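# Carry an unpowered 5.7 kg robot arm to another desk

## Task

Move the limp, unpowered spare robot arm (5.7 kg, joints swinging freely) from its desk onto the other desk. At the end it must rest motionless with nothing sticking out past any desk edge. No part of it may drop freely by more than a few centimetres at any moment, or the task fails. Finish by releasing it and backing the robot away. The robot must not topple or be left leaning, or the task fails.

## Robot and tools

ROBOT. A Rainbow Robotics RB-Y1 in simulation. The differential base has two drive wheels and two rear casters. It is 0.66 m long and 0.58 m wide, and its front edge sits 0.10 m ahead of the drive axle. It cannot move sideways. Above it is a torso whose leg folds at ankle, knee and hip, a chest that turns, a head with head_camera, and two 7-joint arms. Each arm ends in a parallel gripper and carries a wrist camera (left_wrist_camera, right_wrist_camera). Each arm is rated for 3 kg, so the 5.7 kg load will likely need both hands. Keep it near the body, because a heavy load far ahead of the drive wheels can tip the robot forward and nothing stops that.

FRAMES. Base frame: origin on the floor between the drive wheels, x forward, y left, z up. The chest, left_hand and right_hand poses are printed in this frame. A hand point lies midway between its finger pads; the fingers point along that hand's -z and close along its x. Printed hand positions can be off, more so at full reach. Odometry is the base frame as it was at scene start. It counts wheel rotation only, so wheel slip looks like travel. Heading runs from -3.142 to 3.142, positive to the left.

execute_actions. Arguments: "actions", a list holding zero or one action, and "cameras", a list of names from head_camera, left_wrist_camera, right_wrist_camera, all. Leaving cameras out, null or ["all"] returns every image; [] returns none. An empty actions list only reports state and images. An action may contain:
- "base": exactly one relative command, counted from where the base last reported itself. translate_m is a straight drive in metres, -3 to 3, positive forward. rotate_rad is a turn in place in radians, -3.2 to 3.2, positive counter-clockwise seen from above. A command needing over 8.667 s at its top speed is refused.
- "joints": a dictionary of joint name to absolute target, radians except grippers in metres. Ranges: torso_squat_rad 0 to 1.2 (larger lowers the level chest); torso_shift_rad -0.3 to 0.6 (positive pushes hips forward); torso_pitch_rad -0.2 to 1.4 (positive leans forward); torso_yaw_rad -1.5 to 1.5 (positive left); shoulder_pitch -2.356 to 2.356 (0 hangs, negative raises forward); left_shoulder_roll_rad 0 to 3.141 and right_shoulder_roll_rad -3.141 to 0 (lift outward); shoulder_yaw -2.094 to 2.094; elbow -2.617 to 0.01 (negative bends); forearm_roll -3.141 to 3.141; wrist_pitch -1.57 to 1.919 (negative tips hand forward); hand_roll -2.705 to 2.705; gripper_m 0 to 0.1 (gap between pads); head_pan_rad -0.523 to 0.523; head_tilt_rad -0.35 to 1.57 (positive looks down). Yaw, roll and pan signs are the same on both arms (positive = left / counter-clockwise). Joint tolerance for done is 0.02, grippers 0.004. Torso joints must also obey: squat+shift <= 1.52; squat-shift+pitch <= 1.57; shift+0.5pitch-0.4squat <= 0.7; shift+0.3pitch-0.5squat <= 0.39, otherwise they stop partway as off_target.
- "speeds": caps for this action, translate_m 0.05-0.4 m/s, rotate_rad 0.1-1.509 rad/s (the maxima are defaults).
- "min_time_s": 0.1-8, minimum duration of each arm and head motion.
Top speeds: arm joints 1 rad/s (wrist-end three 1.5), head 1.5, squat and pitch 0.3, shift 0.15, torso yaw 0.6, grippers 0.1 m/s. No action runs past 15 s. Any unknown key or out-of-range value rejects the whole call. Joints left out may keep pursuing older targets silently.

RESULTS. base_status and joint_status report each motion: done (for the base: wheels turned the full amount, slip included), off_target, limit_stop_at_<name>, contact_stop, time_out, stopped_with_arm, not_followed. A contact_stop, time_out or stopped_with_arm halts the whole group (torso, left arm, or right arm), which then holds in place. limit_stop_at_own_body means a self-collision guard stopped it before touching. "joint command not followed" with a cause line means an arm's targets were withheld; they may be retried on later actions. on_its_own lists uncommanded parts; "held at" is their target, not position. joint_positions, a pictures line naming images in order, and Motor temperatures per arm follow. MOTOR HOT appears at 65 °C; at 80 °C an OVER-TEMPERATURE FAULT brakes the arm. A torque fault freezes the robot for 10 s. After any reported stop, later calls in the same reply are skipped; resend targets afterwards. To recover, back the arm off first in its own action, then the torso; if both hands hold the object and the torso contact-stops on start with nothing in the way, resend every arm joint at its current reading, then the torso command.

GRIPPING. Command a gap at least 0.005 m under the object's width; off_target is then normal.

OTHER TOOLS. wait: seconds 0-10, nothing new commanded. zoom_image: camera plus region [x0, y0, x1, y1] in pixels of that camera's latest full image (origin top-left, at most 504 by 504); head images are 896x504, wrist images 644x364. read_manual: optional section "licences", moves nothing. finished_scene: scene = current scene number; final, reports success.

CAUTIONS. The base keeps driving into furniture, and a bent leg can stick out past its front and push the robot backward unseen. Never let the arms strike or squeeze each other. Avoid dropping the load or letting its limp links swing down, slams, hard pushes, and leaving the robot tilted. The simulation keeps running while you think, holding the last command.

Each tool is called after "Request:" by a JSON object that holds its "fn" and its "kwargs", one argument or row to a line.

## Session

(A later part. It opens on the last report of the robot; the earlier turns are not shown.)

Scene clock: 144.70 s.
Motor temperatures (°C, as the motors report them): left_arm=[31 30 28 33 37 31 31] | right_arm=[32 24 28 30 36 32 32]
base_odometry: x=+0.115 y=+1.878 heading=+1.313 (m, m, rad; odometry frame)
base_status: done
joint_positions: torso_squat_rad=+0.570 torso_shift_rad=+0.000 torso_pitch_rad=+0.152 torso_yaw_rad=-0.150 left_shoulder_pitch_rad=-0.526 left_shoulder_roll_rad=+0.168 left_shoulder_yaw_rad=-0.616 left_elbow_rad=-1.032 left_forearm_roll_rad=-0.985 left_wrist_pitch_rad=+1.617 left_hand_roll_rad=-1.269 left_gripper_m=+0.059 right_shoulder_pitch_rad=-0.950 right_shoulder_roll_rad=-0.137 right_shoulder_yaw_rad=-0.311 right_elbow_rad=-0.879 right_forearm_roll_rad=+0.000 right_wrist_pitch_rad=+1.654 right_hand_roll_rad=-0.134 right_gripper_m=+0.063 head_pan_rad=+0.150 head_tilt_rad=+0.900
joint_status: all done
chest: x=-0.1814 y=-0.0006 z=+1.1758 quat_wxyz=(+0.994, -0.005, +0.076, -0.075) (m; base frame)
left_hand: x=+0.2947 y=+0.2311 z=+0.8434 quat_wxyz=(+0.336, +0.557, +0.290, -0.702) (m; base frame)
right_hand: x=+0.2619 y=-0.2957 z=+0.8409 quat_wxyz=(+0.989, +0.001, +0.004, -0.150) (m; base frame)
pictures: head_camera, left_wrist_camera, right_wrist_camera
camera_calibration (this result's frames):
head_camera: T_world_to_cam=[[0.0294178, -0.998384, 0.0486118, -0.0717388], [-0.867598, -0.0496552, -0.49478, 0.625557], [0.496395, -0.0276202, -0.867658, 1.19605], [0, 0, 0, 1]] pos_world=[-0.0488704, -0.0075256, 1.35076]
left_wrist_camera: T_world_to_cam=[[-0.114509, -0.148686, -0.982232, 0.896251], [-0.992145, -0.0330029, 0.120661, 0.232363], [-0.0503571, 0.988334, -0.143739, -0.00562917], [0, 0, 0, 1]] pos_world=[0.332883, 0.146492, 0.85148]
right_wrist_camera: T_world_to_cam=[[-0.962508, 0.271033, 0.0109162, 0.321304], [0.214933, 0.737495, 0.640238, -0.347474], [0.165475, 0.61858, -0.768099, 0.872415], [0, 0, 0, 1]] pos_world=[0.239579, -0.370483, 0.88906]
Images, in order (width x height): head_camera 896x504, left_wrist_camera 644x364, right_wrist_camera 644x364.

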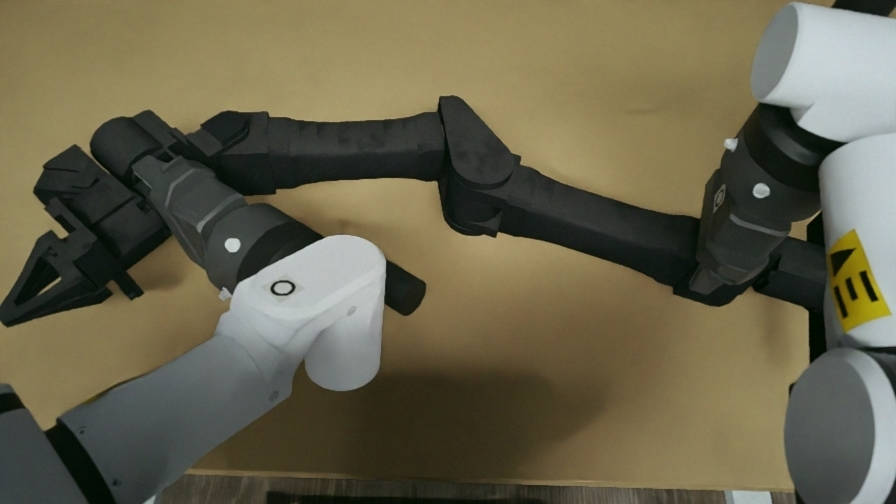

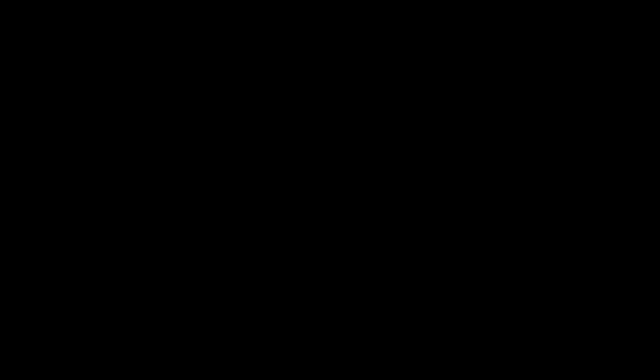

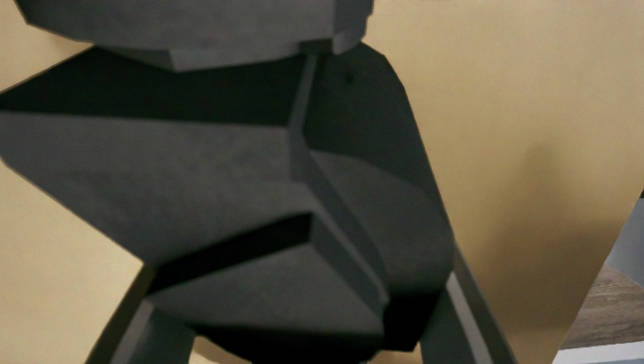

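Request:
{"fn": "execute_actions", "kwargs": {
  "actions": [
    {"joints": {"torso_squat_rad": 0.672}}
  ],
  "cameras": ["head_camera", "right_wrist_camera"]
}}

Scene clock: 146.13 s.
Motor temperatures (°C, as the motors report them): left_arm=[31 30 28 33 37 31 31] | right_arm=[32 24 28 30 36 32 32]
base_odometry: x=+0.115 y=+1.878 heading=+1.313 (m, m, rad; odometry frame)
base_status: not commanded
joint_positions: torso_squat_rad=+0.672 torso_shift_rad=+0.000 torso_pitch_rad=+0.152 torso_yaw_rad=-0.150 left_shoulder_pitch_rad=-0.526 left_shoulder_roll_rad=+0.168 left_shoulder_yaw_rad=-0.616 left_elbow_rad=-1.032 left_forearm_roll_rad=-0.985 left_wrist_pitch_rad=+1.617 left_hand_roll_rad=-1.269 left_gripper_m=+0.059 right_shoulder_pitch_rad=-0.950 right_shoulder_roll_rad=-0.137 right_shoulder_yaw_rad=-0.311 right_elbow_rad=-0.878 right_forearm_roll_rad=+0.000 right_wrist_pitch_rad=+1.654 right_hand_roll_rad=-0.134 right_gripper_m=+0.063 head_pan_rad=+0.150 head_tilt_rad=+0.900
joint_status: all done
chest: x=-0.1815 y=-0.0006 z=+1.1342 quat_wxyz=(+0.994, -0.005, +0.076, -0.075) (m; base frame)
left_hand: x=+0.2947 y=+0.2311 z=+0.8019 quat_wxyz=(+0.336, +0.557, +0.290, -0.702) (m; base frame)
right_hand: x=+0.2618 y=-0.2957 z=+0.7994 quat_wxyz=(+0.989, +0.001, +0.004, -0.150) (m; base frame)
pictures: head_camera, right_wrist_camera
camera_calibration (this result's frames):
head_camera: T_world_to_cam=[[0.0294149, -0.998384, 0.0486138, -0.0697048], [-0.867567, -0.0496554, -0.494834, 0.605061], [0.496449, -0.0276203, -0.867626, 1.16001], [0, 0, 0, 1]] pos_world=[-0.0489058, -0.0075078, 1.30925]
right_wrist_camera: T_world_to_cam=[[-0.962501, 0.271058, 0.0109647, 0.321682], [0.214982, 0.73748, 0.640239, -0.320901], [0.165456, 0.618587, -0.768098, 0.840522], [0, 0, 0, 1]] pos_world=[0.239538, -0.370473, 0.847529]
Images, in order (width x height): head_camera 896x504, right_wrist_camera 644x364.

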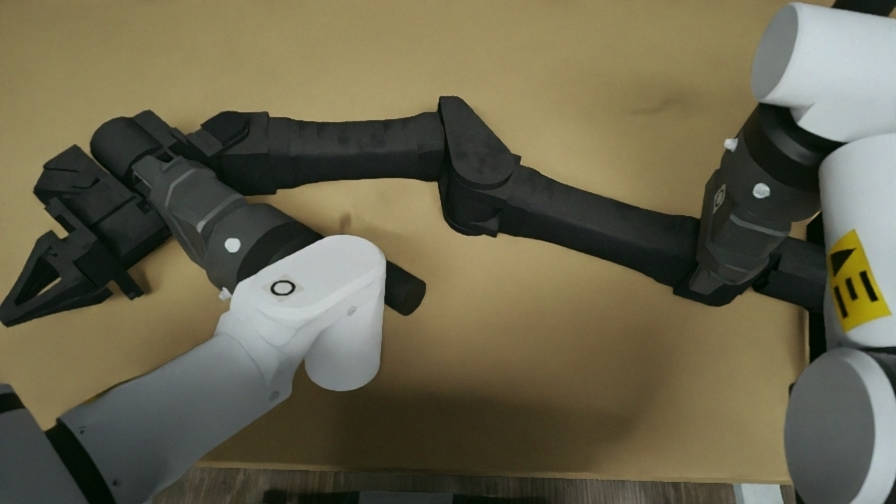

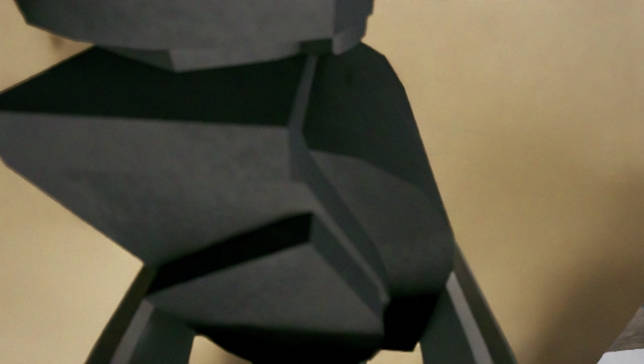

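Request:
{"fn": "execute_actions", "kwargs": {
  "actions": [
    {"joints": {"torso_squat_rad": 0.69}}
  ],
  "cameras": ["right_wrist_camera"]
}}

Scene clock: 147.03 s.
Motor temperatures (°C, as the motors report them): left_arm=[31 30 28 33 37 31 31] | right_arm=[32 24 28 30 36 32 32]
base_odometry: x=+0.115 y=+1.878 heading=+1.313 (m, m, rad; odometry frame)
base_status: not commanded
joint_positions: torso_squat_rad=+0.690 torso_shift_rad=+0.000 torso_pitch_rad=+0.152 torso_yaw_rad=-0.150 left_shoulder_pitch_rad=-0.526 left_shoulder_roll_rad=+0.168 left_shoulder_yaw_rad=-0.616 left_elbow_rad=-1.032 left_forearm_roll_rad=-0.985 left_wrist_pitch_rad=+1.617 left_hand_roll_rad=-1.269 left_gripper_m=+0.059 right_shoulder_pitch_rad=-0.950 right_shoulder_roll_rad=-0.137 right_shoulder_yaw_rad=-0.311 right_elbow_rad=-0.879 right_forearm_roll_rad=+0.000 right_wrist_pitch_rad=+1.654 right_hand_roll_rad=-0.134 right_gripper_m=+0.063 head_pan_rad=+0.150 head_tilt_rad=+0.900
joint_status: all done
chest: x=-0.1815 y=-0.0006 z=+1.1263 quat_wxyz=(+0.994, -0.005, +0.076, -0.075) (m; base frame)
left_hand: x=+0.2947 y=+0.2311 z=+0.7940 quat_wxyz=(+0.336, +0.557, +0.290, -0.702) (m; base frame)
right_hand: x=+0.2618 y=-0.2957 z=+0.7914 quat_wxyz=(+0.989, +0.001, +0.004, -0.150) (m; base frame)
pictures: right_wrist_camera
camera_calibration (this result's frames):
right_wrist_camera: T_world_to_cam=[[-0.962499, 0.271067, 0.0109174, 0.321805], [0.214958, 0.737481, 0.640246, -0.315833], [0.165498, 0.618583, -0.768092, 0.834429], [0, 0, 0, 1]] pos_world=[0.239531, -0.370473, 0.839616]
Images, in order (width x height): right_wrist_camera 644x364.

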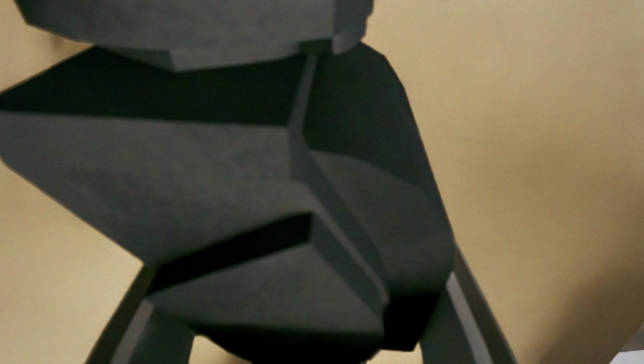

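Request:
{"fn": "execute_actions", "kwargs": {
  "actions": [
    {"joints": {"torso_squat_rad": 0.699}}
  ],
  "cameras": ["right_wrist_camera"]
}}

Scene clock: 147.77 s.
Motor temperatures (°C, as the motors report them): left_arm=[31 30 28 33 37 31 31] | right_arm=[32 24 28 30 36 32 32]
base_odometry: x=+0.115 y=+1.878 heading=+1.313 (m, m, rad; odometry frame)
base_status: not commanded
joint_positions: torso_squat_rad=+0.699 torso_shift_rad=-0.001 torso_pitch_rad=+0.151 torso_yaw_rad=-0.150 left_shoulder_pitch_rad=-0.526 left_shoulder_roll_rad=+0.168 left_shoulder_yaw_rad=-0.616 left_elbow_rad=-1.032 left_forearm_roll_rad=-0.985 left_wrist_pitch_rad=+1.617 left_hand_roll_rad=-1.269 left_gripper_m=+0.059 right_shoulder_pitch_rad=-0.952 right_shoulder_roll_rad=-0.137 right_shoulder_yaw_rad=-0.311 right_elbow_rad=-0.880 right_forearm_roll_rad=+0.000 right_wrist_pitch_rad=+1.655 right_hand_roll_rad=-0.134 right_gripper_m=+0.063 head_pan_rad=+0.150 head_tilt_rad=+0.900
joint_status: all done
chest: x=-0.1819 y=-0.0004 z=+1.1223 quat_wxyz=(+0.994, -0.005, +0.075, -0.075) (m; base frame)
left_hand: x=+0.2945 y=+0.2311 z=+0.7903 quat_wxyz=(+0.336, +0.557, +0.290, -0.702) (m; base frame)
right_hand: x=+0.2630 y=-0.2956 z=+0.7894 quat_wxyz=(+0.989, +0.000, +0.001, -0.149) (m; base frame)
pictures: right_wrist_camera
camera_calibration (this result's frames):
right_wrist_camera: T_world_to_cam=[[-0.962715, 0.270444, 0.00635755, 0.326364], [0.211634, 0.73831, 0.640397, -0.313747], [0.168498, 0.617865, -0.768017, 0.831561], [0, 0, 0, 1]] pos_world=[0.240479, -0.370414, 0.837501]
Images, in order (width x height): right_wrist_camera 644x364.

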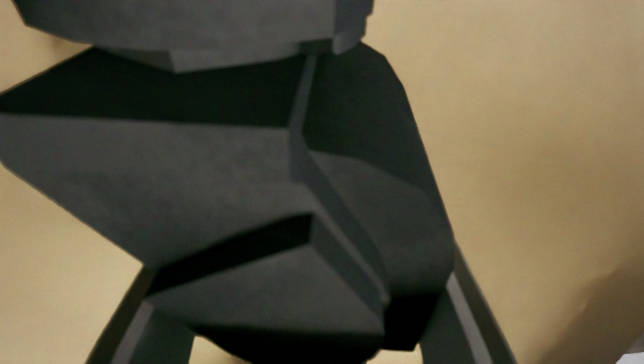

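The base end has touched down, so I'm releasing the right grip first.

Request:
{"fn": "execute_actions", "kwargs": {
  "actions": [
    {"joints": {"right_gripper_m": 0.075}}
  ],
  "cameras": ["head_camera", "right_wrist_camera"]
}}

Scene clock: 148.77 s.
Motor temperatures (°C, as the motors report them): left_arm=[31 30 28 33 37 31 31] | right_arm=[32 24 28 30 36 32 32]
base_odometry: x=+0.115 y=+1.878 heading=+1.313 (m, m, rad; odometry frame)
base_status: not commanded
joint_positions: torso_squat_rad=+0.699 torso_shift_rad=-0.001 torso_pitch_rad=+0.151 torso_yaw_rad=-0.150 left_shoulder_pitch_rad=-0.526 left_shoulder_roll_rad=+0.168 left_shoulder_yaw_rad=-0.616 left_elbow_rad=-1.032 left_forearm_roll_rad=-0.985 left_wrist_pitch_rad=+1.617 left_hand_roll_rad=-1.269 left_gripper_m=+0.059 right_shoulder_pitch_rad=-0.952 right_shoulder_roll_rad=-0.137 right_shoulder_yaw_rad=-0.311 right_elbow_rad=-0.880 right_forearm_roll_rad=+0.000 right_wrist_pitch_rad=+1.654 right_hand_roll_rad=-0.134 right_gripper_m=+0.075 head_pan_rad=+0.150 head_tilt_rad=+0.900
joint_status: all done
chest: x=-0.1819 y=-0.0004 z=+1.1223 quat_wxyz=(+0.994, -0.005, +0.075, -0.075) (m; base frame)
left_hand: x=+0.2946 y=+0.2311 z=+0.7904 quat_wxyz=(+0.336, +0.557, +0.290, -0.702) (m; base frame)
right_hand: x=+0.2633 y=-0.2956 z=+0.7896 quat_wxyz=(+0.989, +0.000, +0.001, -0.149) (m; base frame)
pictures: head_camera, right_wrist_camera
camera_calibration (this result's frames):
head_camera: T_world_to_cam=[[0.0293724, -0.998369, 0.0489639, -0.0693564], [-0.867099, -0.0498185, -0.495638, 0.599726], [0.497269, -0.0278985, -0.867148, 1.1495], [0, 0, 0, 1]] pos_world=[-0.0495517, -0.00729653, 1.29743]
right_wrist_camera: T_world_to_cam=[[-0.962753, 0.27033, 0.00538992, 0.327402], [0.210932, 0.738443, 0.640476, -0.31382], [0.16916, 0.617757, -0.767959, 0.831456], [0, 0, 0, 1]] pos_world=[0.240753, -0.370406, 0.837754]
Images, in order (width x height): head_camera 896x504, right_wrist_camera 644x364.

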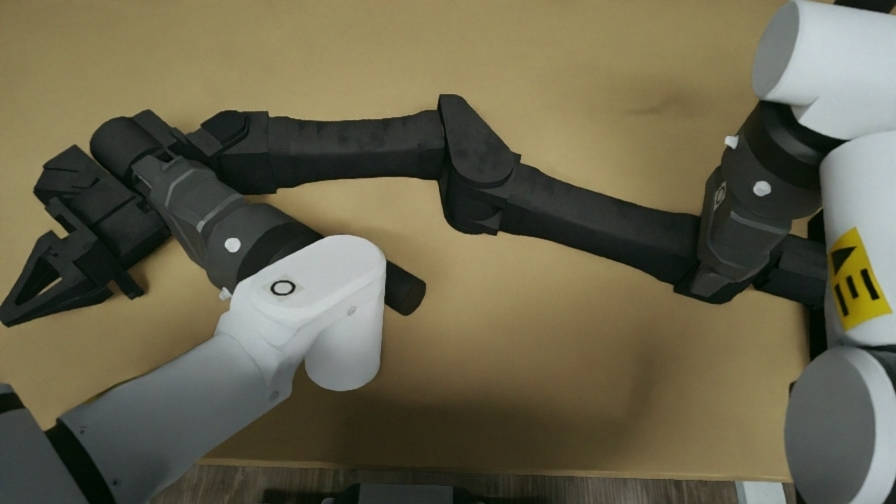

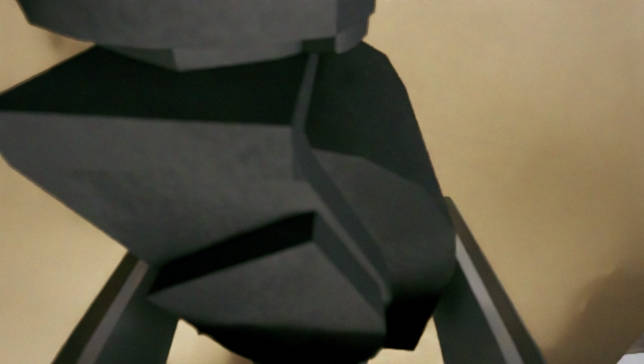

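Request:
{"fn": "execute_actions", "kwargs": {
  "actions": [
    {"joints": {"left_gripper_m": 0.068, "right_gripper_m": 0.1}}
  ]
}}

Scene clock: 149.77 s.
Motor temperatures (°C, as the motors report them): left_arm=[31 30 28 33 37 31 31] | right_arm=[32 24 28 30 36 32 32]
base_odometry: x=+0.115 y=+1.878 heading=+1.313 (m, m, rad; odometry frame)
base_status: not commanded
joint_positions: torso_squat_rad=+0.699 torso_shift_rad=-0.001 torso_pitch_rad=+0.151 torso_yaw_rad=-0.150 left_shoulder_pitch_rad=-0.526 left_shoulder_roll_rad=+0.168 left_shoulder_yaw_rad=-0.616 left_elbow_rad=-1.032 left_forearm_roll_rad=-0.985 left_wrist_pitch_rad=+1.617 left_hand_roll_rad=-1.269 left_gripper_m=+0.069 right_shoulder_pitch_rad=-0.952 right_shoulder_roll_rad=-0.137 right_shoulder_yaw_rad=-0.311 right_elbow_rad=-0.880 right_forearm_roll_rad=+0.000 right_wrist_pitch_rad=+1.654 right_hand_roll_rad=-0.134 right_gripper_m=+0.099 head_pan_rad=+0.150 head_tilt_rad=+0.900
joint_status: all done
chest: x=-0.1819 y=-0.0004 z=+1.1223 quat_wxyz=(+0.994, -0.005, +0.075, -0.075) (m; base frame)
left_hand: x=+0.2947 y=+0.2311 z=+0.7906 quat_wxyz=(+0.336, +0.557, +0.290, -0.702) (m; base frame)
right_hand: x=+0.2633 y=-0.2957 z=+0.7897 quat_wxyz=(+0.989, +0.000, +0.001, -0.149) (m; base frame)
pictures: head_camera, left_wrist_camera, right_wrist_camera
camera_calibration (this result's frames):
head_camera: T_world_to_cam=[[0.0293693, -0.998368, 0.0489717, -0.0693634], [-0.867092, -0.04982, -0.49565, 0.599738], [0.497281, -0.0279061, -0.86714, 1.14949], [0, 0, 0, 1]] pos_world=[-0.0495566, -0.00729339, 1.29743]
left_wrist_camera: T_world_to_cam=[[-0.112915, -0.148685, -0.982417, 0.84406], [-0.992344, -0.0329222, 0.119039, 0.240065], [-0.0500425, 0.988336, -0.143829, -0.0133364], [0, 0, 0, 1]] pos_world=[0.332867, 0.146583, 0.798724]
right_wrist_camera: T_world_to_cam=[[-0.962745, 0.270359, 0.00527653, 0.327538], [0.21089, 0.738479, 0.640449, -0.313785], [0.169255, 0.617702, -0.767983, 0.831487], [0, 0, 0, 1]] pos_world=[0.240777, -0.37044, 0.837802]
Images, in order (width x height): head_camera 896x504, left_wrist_camera 644x364, right_wrist_camera 644x364.

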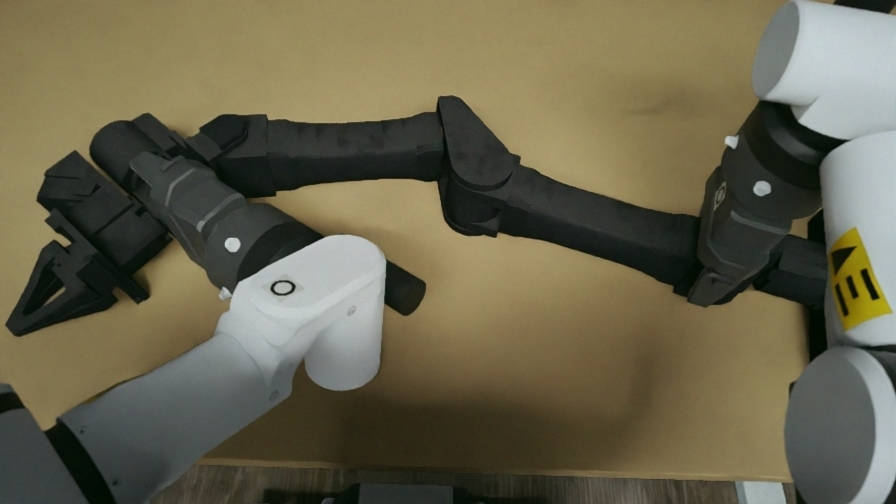

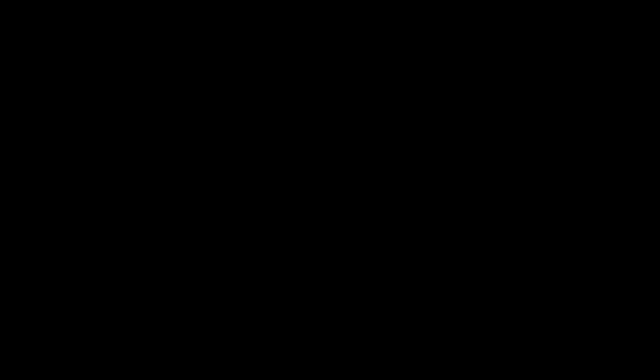

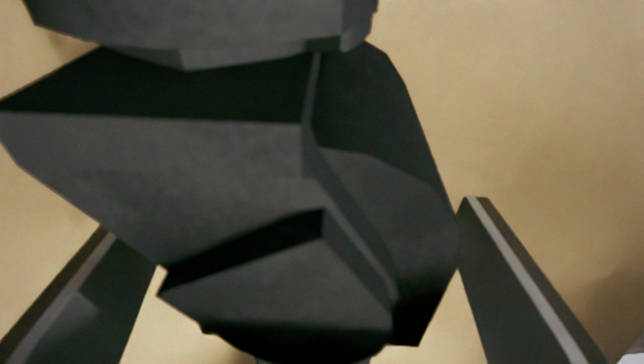

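Request:
{"fn": "execute_actions", "kwargs": {
  "actions": [
    {"joints": {"left_gripper_m": 0.1}}
  ]
}}

Scene clock: 151.73 s.
Motor temperatures (°C, as the motors report them): left_arm=[31 30 28 33 37 31 31] | right_arm=[32 24 28 30 36 32 32]
base_odometry: x=+0.115 y=+1.878 heading=+1.313 (m, m, rad; odometry frame)
base_status: not commanded
joint_positions: torso_squat_rad=+0.699 torso_shift_rad=-0.001 torso_pitch_rad=+0.150 torso_yaw_rad=-0.150 left_shoulder_pitch_rad=-0.528 left_shoulder_roll_rad=+0.169 left_shoulder_yaw_rad=-0.616 left_elbow_rad=-1.033 left_forearm_roll_rad=-0.986 left_wrist_pitch_rad=+1.617 left_hand_roll_rad=-1.269 left_gripper_m=+0.100 right_shoulder_pitch_rad=-0.952 right_shoulder_roll_rad=-0.137 right_shoulder_yaw_rad=-0.311 right_elbow_rad=-0.880 right_forearm_roll_rad=+0.000 right_wrist_pitch_rad=+1.654 right_hand_roll_rad=-0.134 right_gripper_m=+0.099 head_pan_rad=+0.150 head_tilt_rad=+0.900
joint_status: all done
chest: x=-0.1822 y=-0.0005 z=+1.1223 quat_wxyz=(+0.994, -0.005, +0.075, -0.075) (m; base frame)
left_hand: x=+0.2956 y=+0.2310 z=+0.7923 quat_wxyz=(+0.336, +0.559, +0.290, -0.701) (m; base frame)
right_hand: x=+0.2632 y=-0.2957 z=+0.7899 quat_wxyz=(+0.989, +0.001, +0.000, -0.149) (m; base frame)
pictures: head_camera, left_wrist_camera, right_wrist_camera
camera_calibration (this result's frames):
head_camera: T_world_to_cam=[[0.0293506, -0.998378, 0.0487791, -0.0692337], [-0.866786, -0.0497253, -0.496196, 0.600152], [0.497817, -0.0277174, -0.866839, 1.1494], [0, 0, 0, 1]] pos_world=[-0.0499576, -0.00742022, 1.29752]
left_wrist_camera: T_world_to_cam=[[-0.109058, -0.147812, -0.982984, 0.844901], [-0.992831, -0.032468, 0.115032, 0.243955], [-0.0489187, 0.988482, -0.143212, -0.0137234], [0, 0, 0, 1]] pos_world=[0.333677, 0.146373, 0.800496]
right_wrist_camera: T_world_to_cam=[[-0.962749, 0.270355, 0.00472874, 0.327896], [0.210488, 0.738351, 0.640729, -0.314046], [0.169733, 0.617856, -0.767753, 0.831426], [0, 0, 0, 1]] pos_world=[0.240664, -0.370474, 0.837997]
Images, in order (width x height): head_camera 896x504, left_wrist_camera 644x364, right_wrist_camera 644x364.

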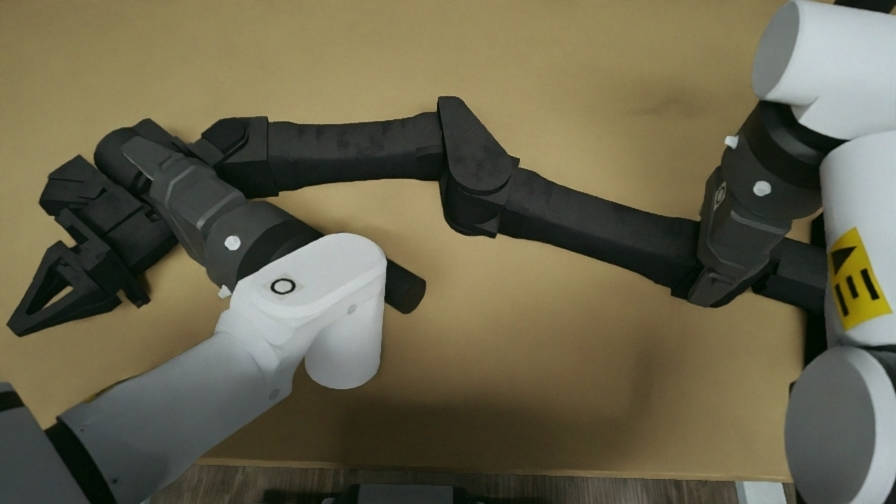

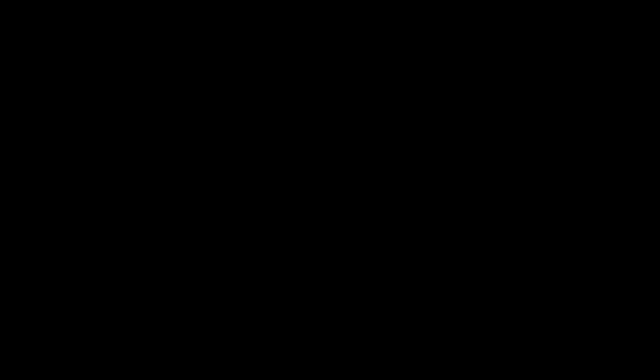

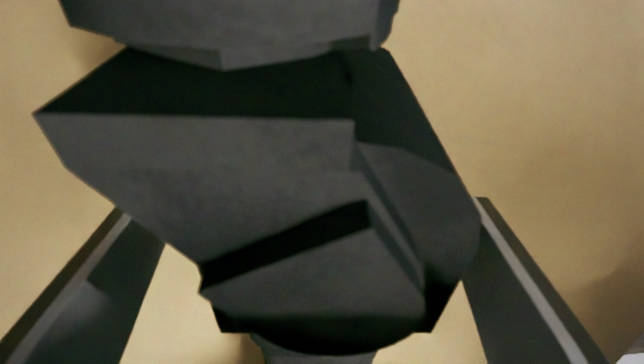

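Request:
{"fn": "execute_actions", "kwargs": {
  "actions": [
    {"joints": {"left_shoulder_pitch_rad": -0.4761, "left_shoulder_roll_rad": 0.0502, "left_shoulder_yaw_rad": -0.669, "left_elbow_rad": -1.1009, "left_forearm_roll_rad": -1.0793, "left_wrist_pitch_rad": 1.7515, "left_hand_roll_rad": -1.3012}, "min_time_s": 1.0}
  ]
}}

Scene clock: 154.93 s.
Motor temperatures (°C, as the motors report them): left_arm=[31 30 28 33 37 31 31] | right_arm=[32 24 28 30 36 32 32]
base_odometry: x=+0.115 y=+1.878 heading=+1.313 (m, m, rad; odometry frame)
base_status: not commanded
joint_positions: torso_squat_rad=+0.699 torso_shift_rad=-0.001 torso_pitch_rad=+0.150 torso_yaw_rad=-0.150 left_shoulder_pitch_rad=-0.477 left_shoulder_roll_rad=+0.050 left_shoulder_yaw_rad=-0.669 left_elbow_rad=-1.101 left_forearm_roll_rad=-1.079 left_wrist_pitch_rad=+1.751 left_hand_roll_rad=-1.301 left_gripper_m=+0.100 right_shoulder_pitch_rad=-0.952 right_shoulder_roll_rad=-0.137 right_shoulder_yaw_rad=-0.311 right_elbow_rad=-0.880 right_forearm_roll_rad=+0.000 right_wrist_pitch_rad=+1.654 right_hand_roll_rad=-0.134 right_gripper_m=+0.099 head_pan_rad=+0.150 head_tilt_rad=+0.900
joint_status: all done
chest: x=-0.1822 y=-0.0005 z=+1.1223 quat_wxyz=(+0.994, -0.005, +0.075, -0.075) (m; base frame)
left_hand: x=+0.2530 y=+0.1751 z=+0.8000 quat_wxyz=(+0.338, +0.559, +0.289, -0.700) (m; base frame)
right_hand: x=+0.2632 y=-0.2957 z=+0.7899 quat_wxyz=(+0.989, +0.001, +0.000, -0.149) (m; base frame)
pictures: head_camera, left_wrist_camera, right_wrist_camera
camera_calibration (this result's frames):
head_camera: T_world_to_cam=[[0.0293496, -0.998379, 0.0487725, -0.0692296], [-0.866783, -0.0497213, -0.496201, 0.600156], [0.497822, -0.0277119, -0.866837, 1.1494], [0, 0, 0, 1]] pos_world=[-0.0499609, -0.00742472, 1.29752]
left_wrist_camera: T_world_to_cam=[[-0.106942, -0.149938, -0.982895, 0.839412], [-0.992963, -0.0344728, 0.113296, 0.200738], [-0.0508706, 0.988094, -0.145197, 0.0426333], [0, 0, 0, 1]] pos_world=[0.291262, 0.0906542, 0.808501]
right_wrist_camera: T_world_to_cam=[[-0.962749, 0.270356, 0.00470646, 0.327921], [0.210474, 0.738351, 0.640733, -0.314049], [0.169751, 0.617855, -0.767749, 0.831427], [0, 0, 0, 1]] pos_world=[0.240669, -0.370479, 0.838006]
Images, in order (width x height): head_camera 896x504, left_wrist_camera 644x364, right_wrist_camera 644x364.

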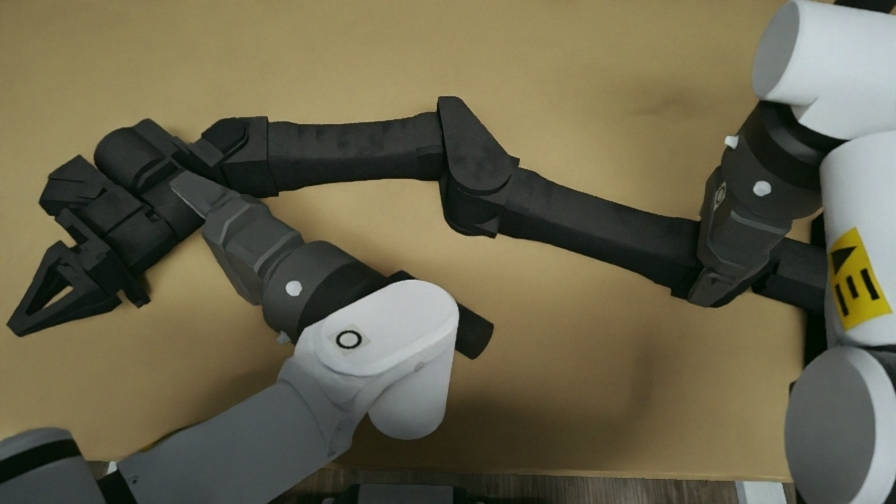

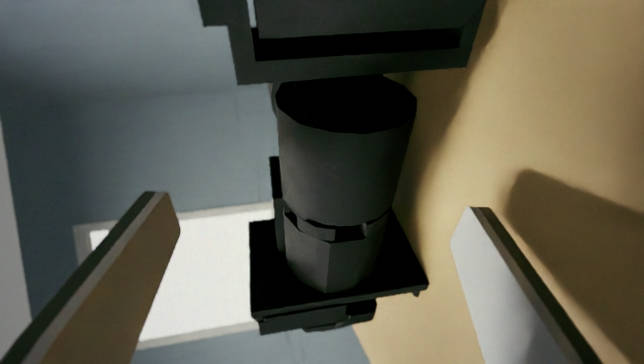

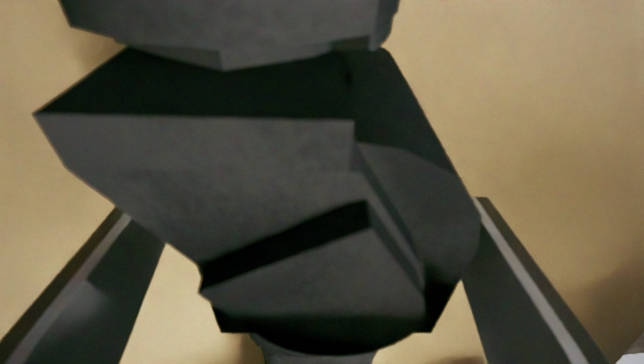

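The left hand is clear. Rising so the right fingers clear the arm, then backing away.

Request:
{"fn": "execute_actions", "kwargs": {
  "actions": [
    {"joints": {"torso_squat_rad": 0.45}}
  ],
  "cameras": ["head_camera", "right_wrist_camera"]
}}

Scene clock: 156.73 s.
Motor temperatures (°C, as the motors report them): left_arm=[31 30 28 33 36 31 31] | right_arm=[32 24 28 30 36 32 32]
base_odometry: x=+0.115 y=+1.878 heading=+1.313 (m, m, rad; odometry frame)
base_status: not commanded
joint_positions: torso_squat_rad=+0.450 torso_shift_rad=-0.001 torso_pitch_rad=+0.150 torso_yaw_rad=-0.150 left_shoulder_pitch_rad=-0.476 left_shoulder_roll_rad=+0.050 left_shoulder_yaw_rad=-0.669 left_elbow_rad=-1.101 left_forearm_roll_rad=-1.079 left_wrist_pitch_rad=+1.751 left_hand_roll_rad=-1.301 left_gripper_m=+0.100 right_shoulder_pitch_rad=-0.953 right_shoulder_roll_rad=-0.137 right_shoulder_yaw_rad=-0.311 right_elbow_rad=-0.880 right_forearm_roll_rad=+0.000 right_wrist_pitch_rad=+1.654 right_hand_roll_rad=-0.134 right_gripper_m=+0.099 head_pan_rad=+0.150 head_tilt_rad=+0.900
joint_status: all done
chest: x=-0.1824 y=-0.0006 z=+1.2168 quat_wxyz=(+0.994, -0.005, +0.075, -0.075) (m; base frame)
left_hand: x=+0.2528 y=+0.1751 z=+0.8945 quat_wxyz=(+0.338, +0.559, +0.289, -0.700) (m; base frame)
right_hand: x=+0.2632 y=-0.2957 z=+0.8845 quat_wxyz=(+0.989, +0.001, +0.000, -0.149) (m; base frame)
pictures: head_camera, right_wrist_camera
camera_calibration (this result's frames):
head_camera: T_world_to_cam=[[0.0293437, -0.998379, 0.0487717, -0.0738698], [-0.866727, -0.0497189, -0.496299, 0.64702], [0.497919, -0.0277085, -0.866781, 1.23132], [0, 0, 0, 1]] pos_world=[-0.0501398, -0.00746286, 1.392]
right_wrist_camera: T_world_to_cam=[[-0.962762, 0.270314, 0.004392, 0.327706], [0.210236, 0.738375, 0.640783, -0.374602], [0.169969, 0.617845, -0.767709, 0.903974], [0, 0, 0, 1]] pos_world=[0.24061, -0.370503, 0.932589]
Images, in order (width x height): head_camera 896x504, right_wrist_camera 644x364.

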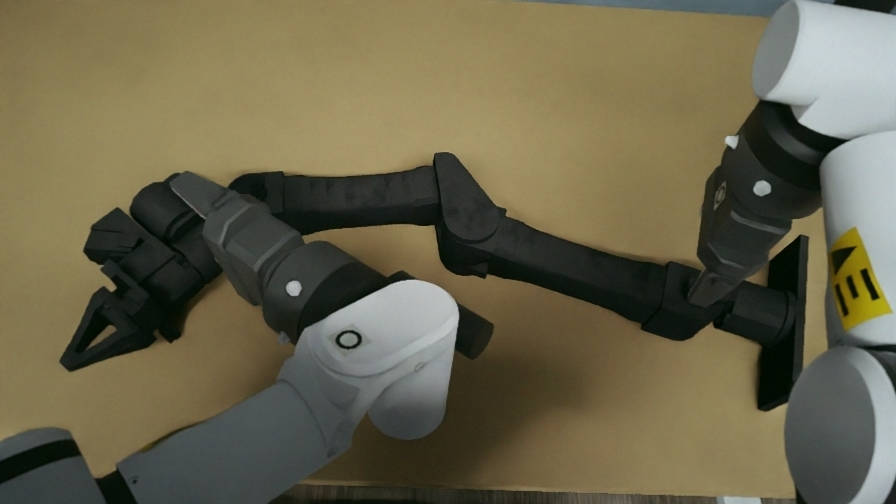

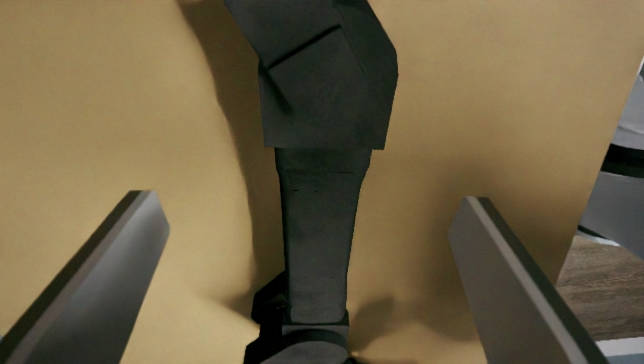

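Request:
{"fn": "execute_actions", "kwargs": {
  "actions": [
    {"base": {"translate_m": -0.8}, "joints": {"torso_squat_rad": 0.3, "head_tilt_rad": 0.45}}
  ],
  "cameras": ["head_camera"]
}}

Scene clock: 160.43 s.
Motor temperatures (°C, as the motors report them): left_arm=[30 30 28 33 36 31 31] | right_arm=[32 24 28 30 36 32 32]
base_odometry: x=-0.088 y=+1.105 heading=+1.315 (m, m, rad; odometry frame)
base_status: done
joint_positions: torso_squat_rad=+0.300 torso_shift_rad=-0.001 torso_pitch_rad=+0.150 torso_yaw_rad=-0.150 left_shoulder_pitch_rad=-0.476 left_shoulder_roll_rad=+0.050 left_shoulder_yaw_rad=-0.669 left_elbow_rad=-1.101 left_forearm_roll_rad=-1.079 left_wrist_pitch_rad=+1.751 left_hand_roll_rad=-1.301 left_gripper_m=+0.100 right_shoulder_pitch_rad=-0.953 right_shoulder_roll_rad=-0.137 right_shoulder_yaw_rad=-0.311 right_elbow_rad=-0.880 right_forearm_roll_rad=+0.000 right_wrist_pitch_rad=+1.654 right_hand_roll_rad=-0.134 right_gripper_m=+0.099 head_pan_rad=+0.150 head_tilt_rad=+0.450
joint_status: all done
chest: x=-0.1825 y=-0.0006 z=+1.2552 quat_wxyz=(+0.994, -0.005, +0.075, -0.075) (m; base frame)
left_hand: x=+0.2527 y=+0.1751 z=+0.9329 quat_wxyz=(+0.337, +0.559, +0.289, -0.700) (m; base frame)
right_hand: x=+0.2632 y=-0.2958 z=+0.9230 quat_wxyz=(+0.989, +0.001, +0.000, -0.149) (m; base frame)
pictures: head_camera
camera_calibration (this result's frames):
head_camera: T_world_to_cam=[[0.00476733, -0.998387, 0.0565665, -0.0903041], [-0.564584, -0.0493762, -0.823897, 1.18056], [0.825362, -0.0280088, -0.563909, 0.868497], [0, 0, 0, 1]] pos_world=[-0.0498707, -0.00754153, 1.46752]
Images, in order (width x height): head_camera 896x504.

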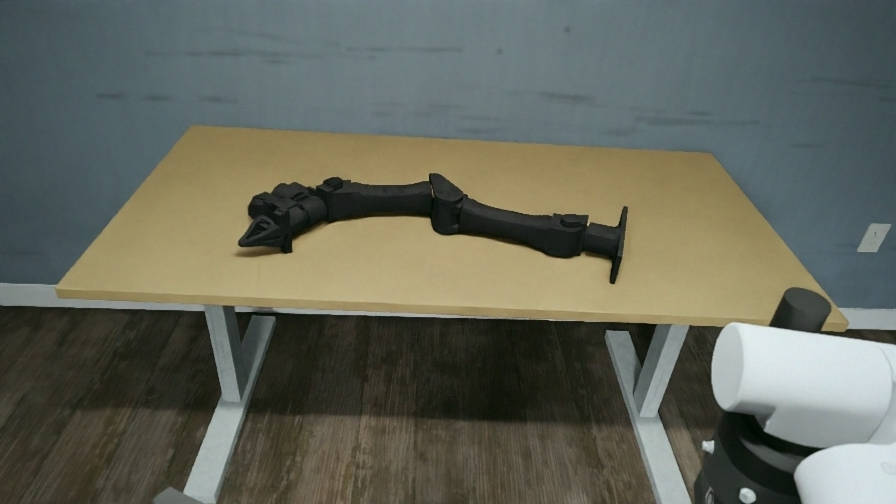

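The arm is lying on the target desk with no part over an edge, and the robot has moved clear.

Request:
{"fn": "finished_scene", "kwargs": {
  "scene": 2
}}

The scene is finished: the task was done.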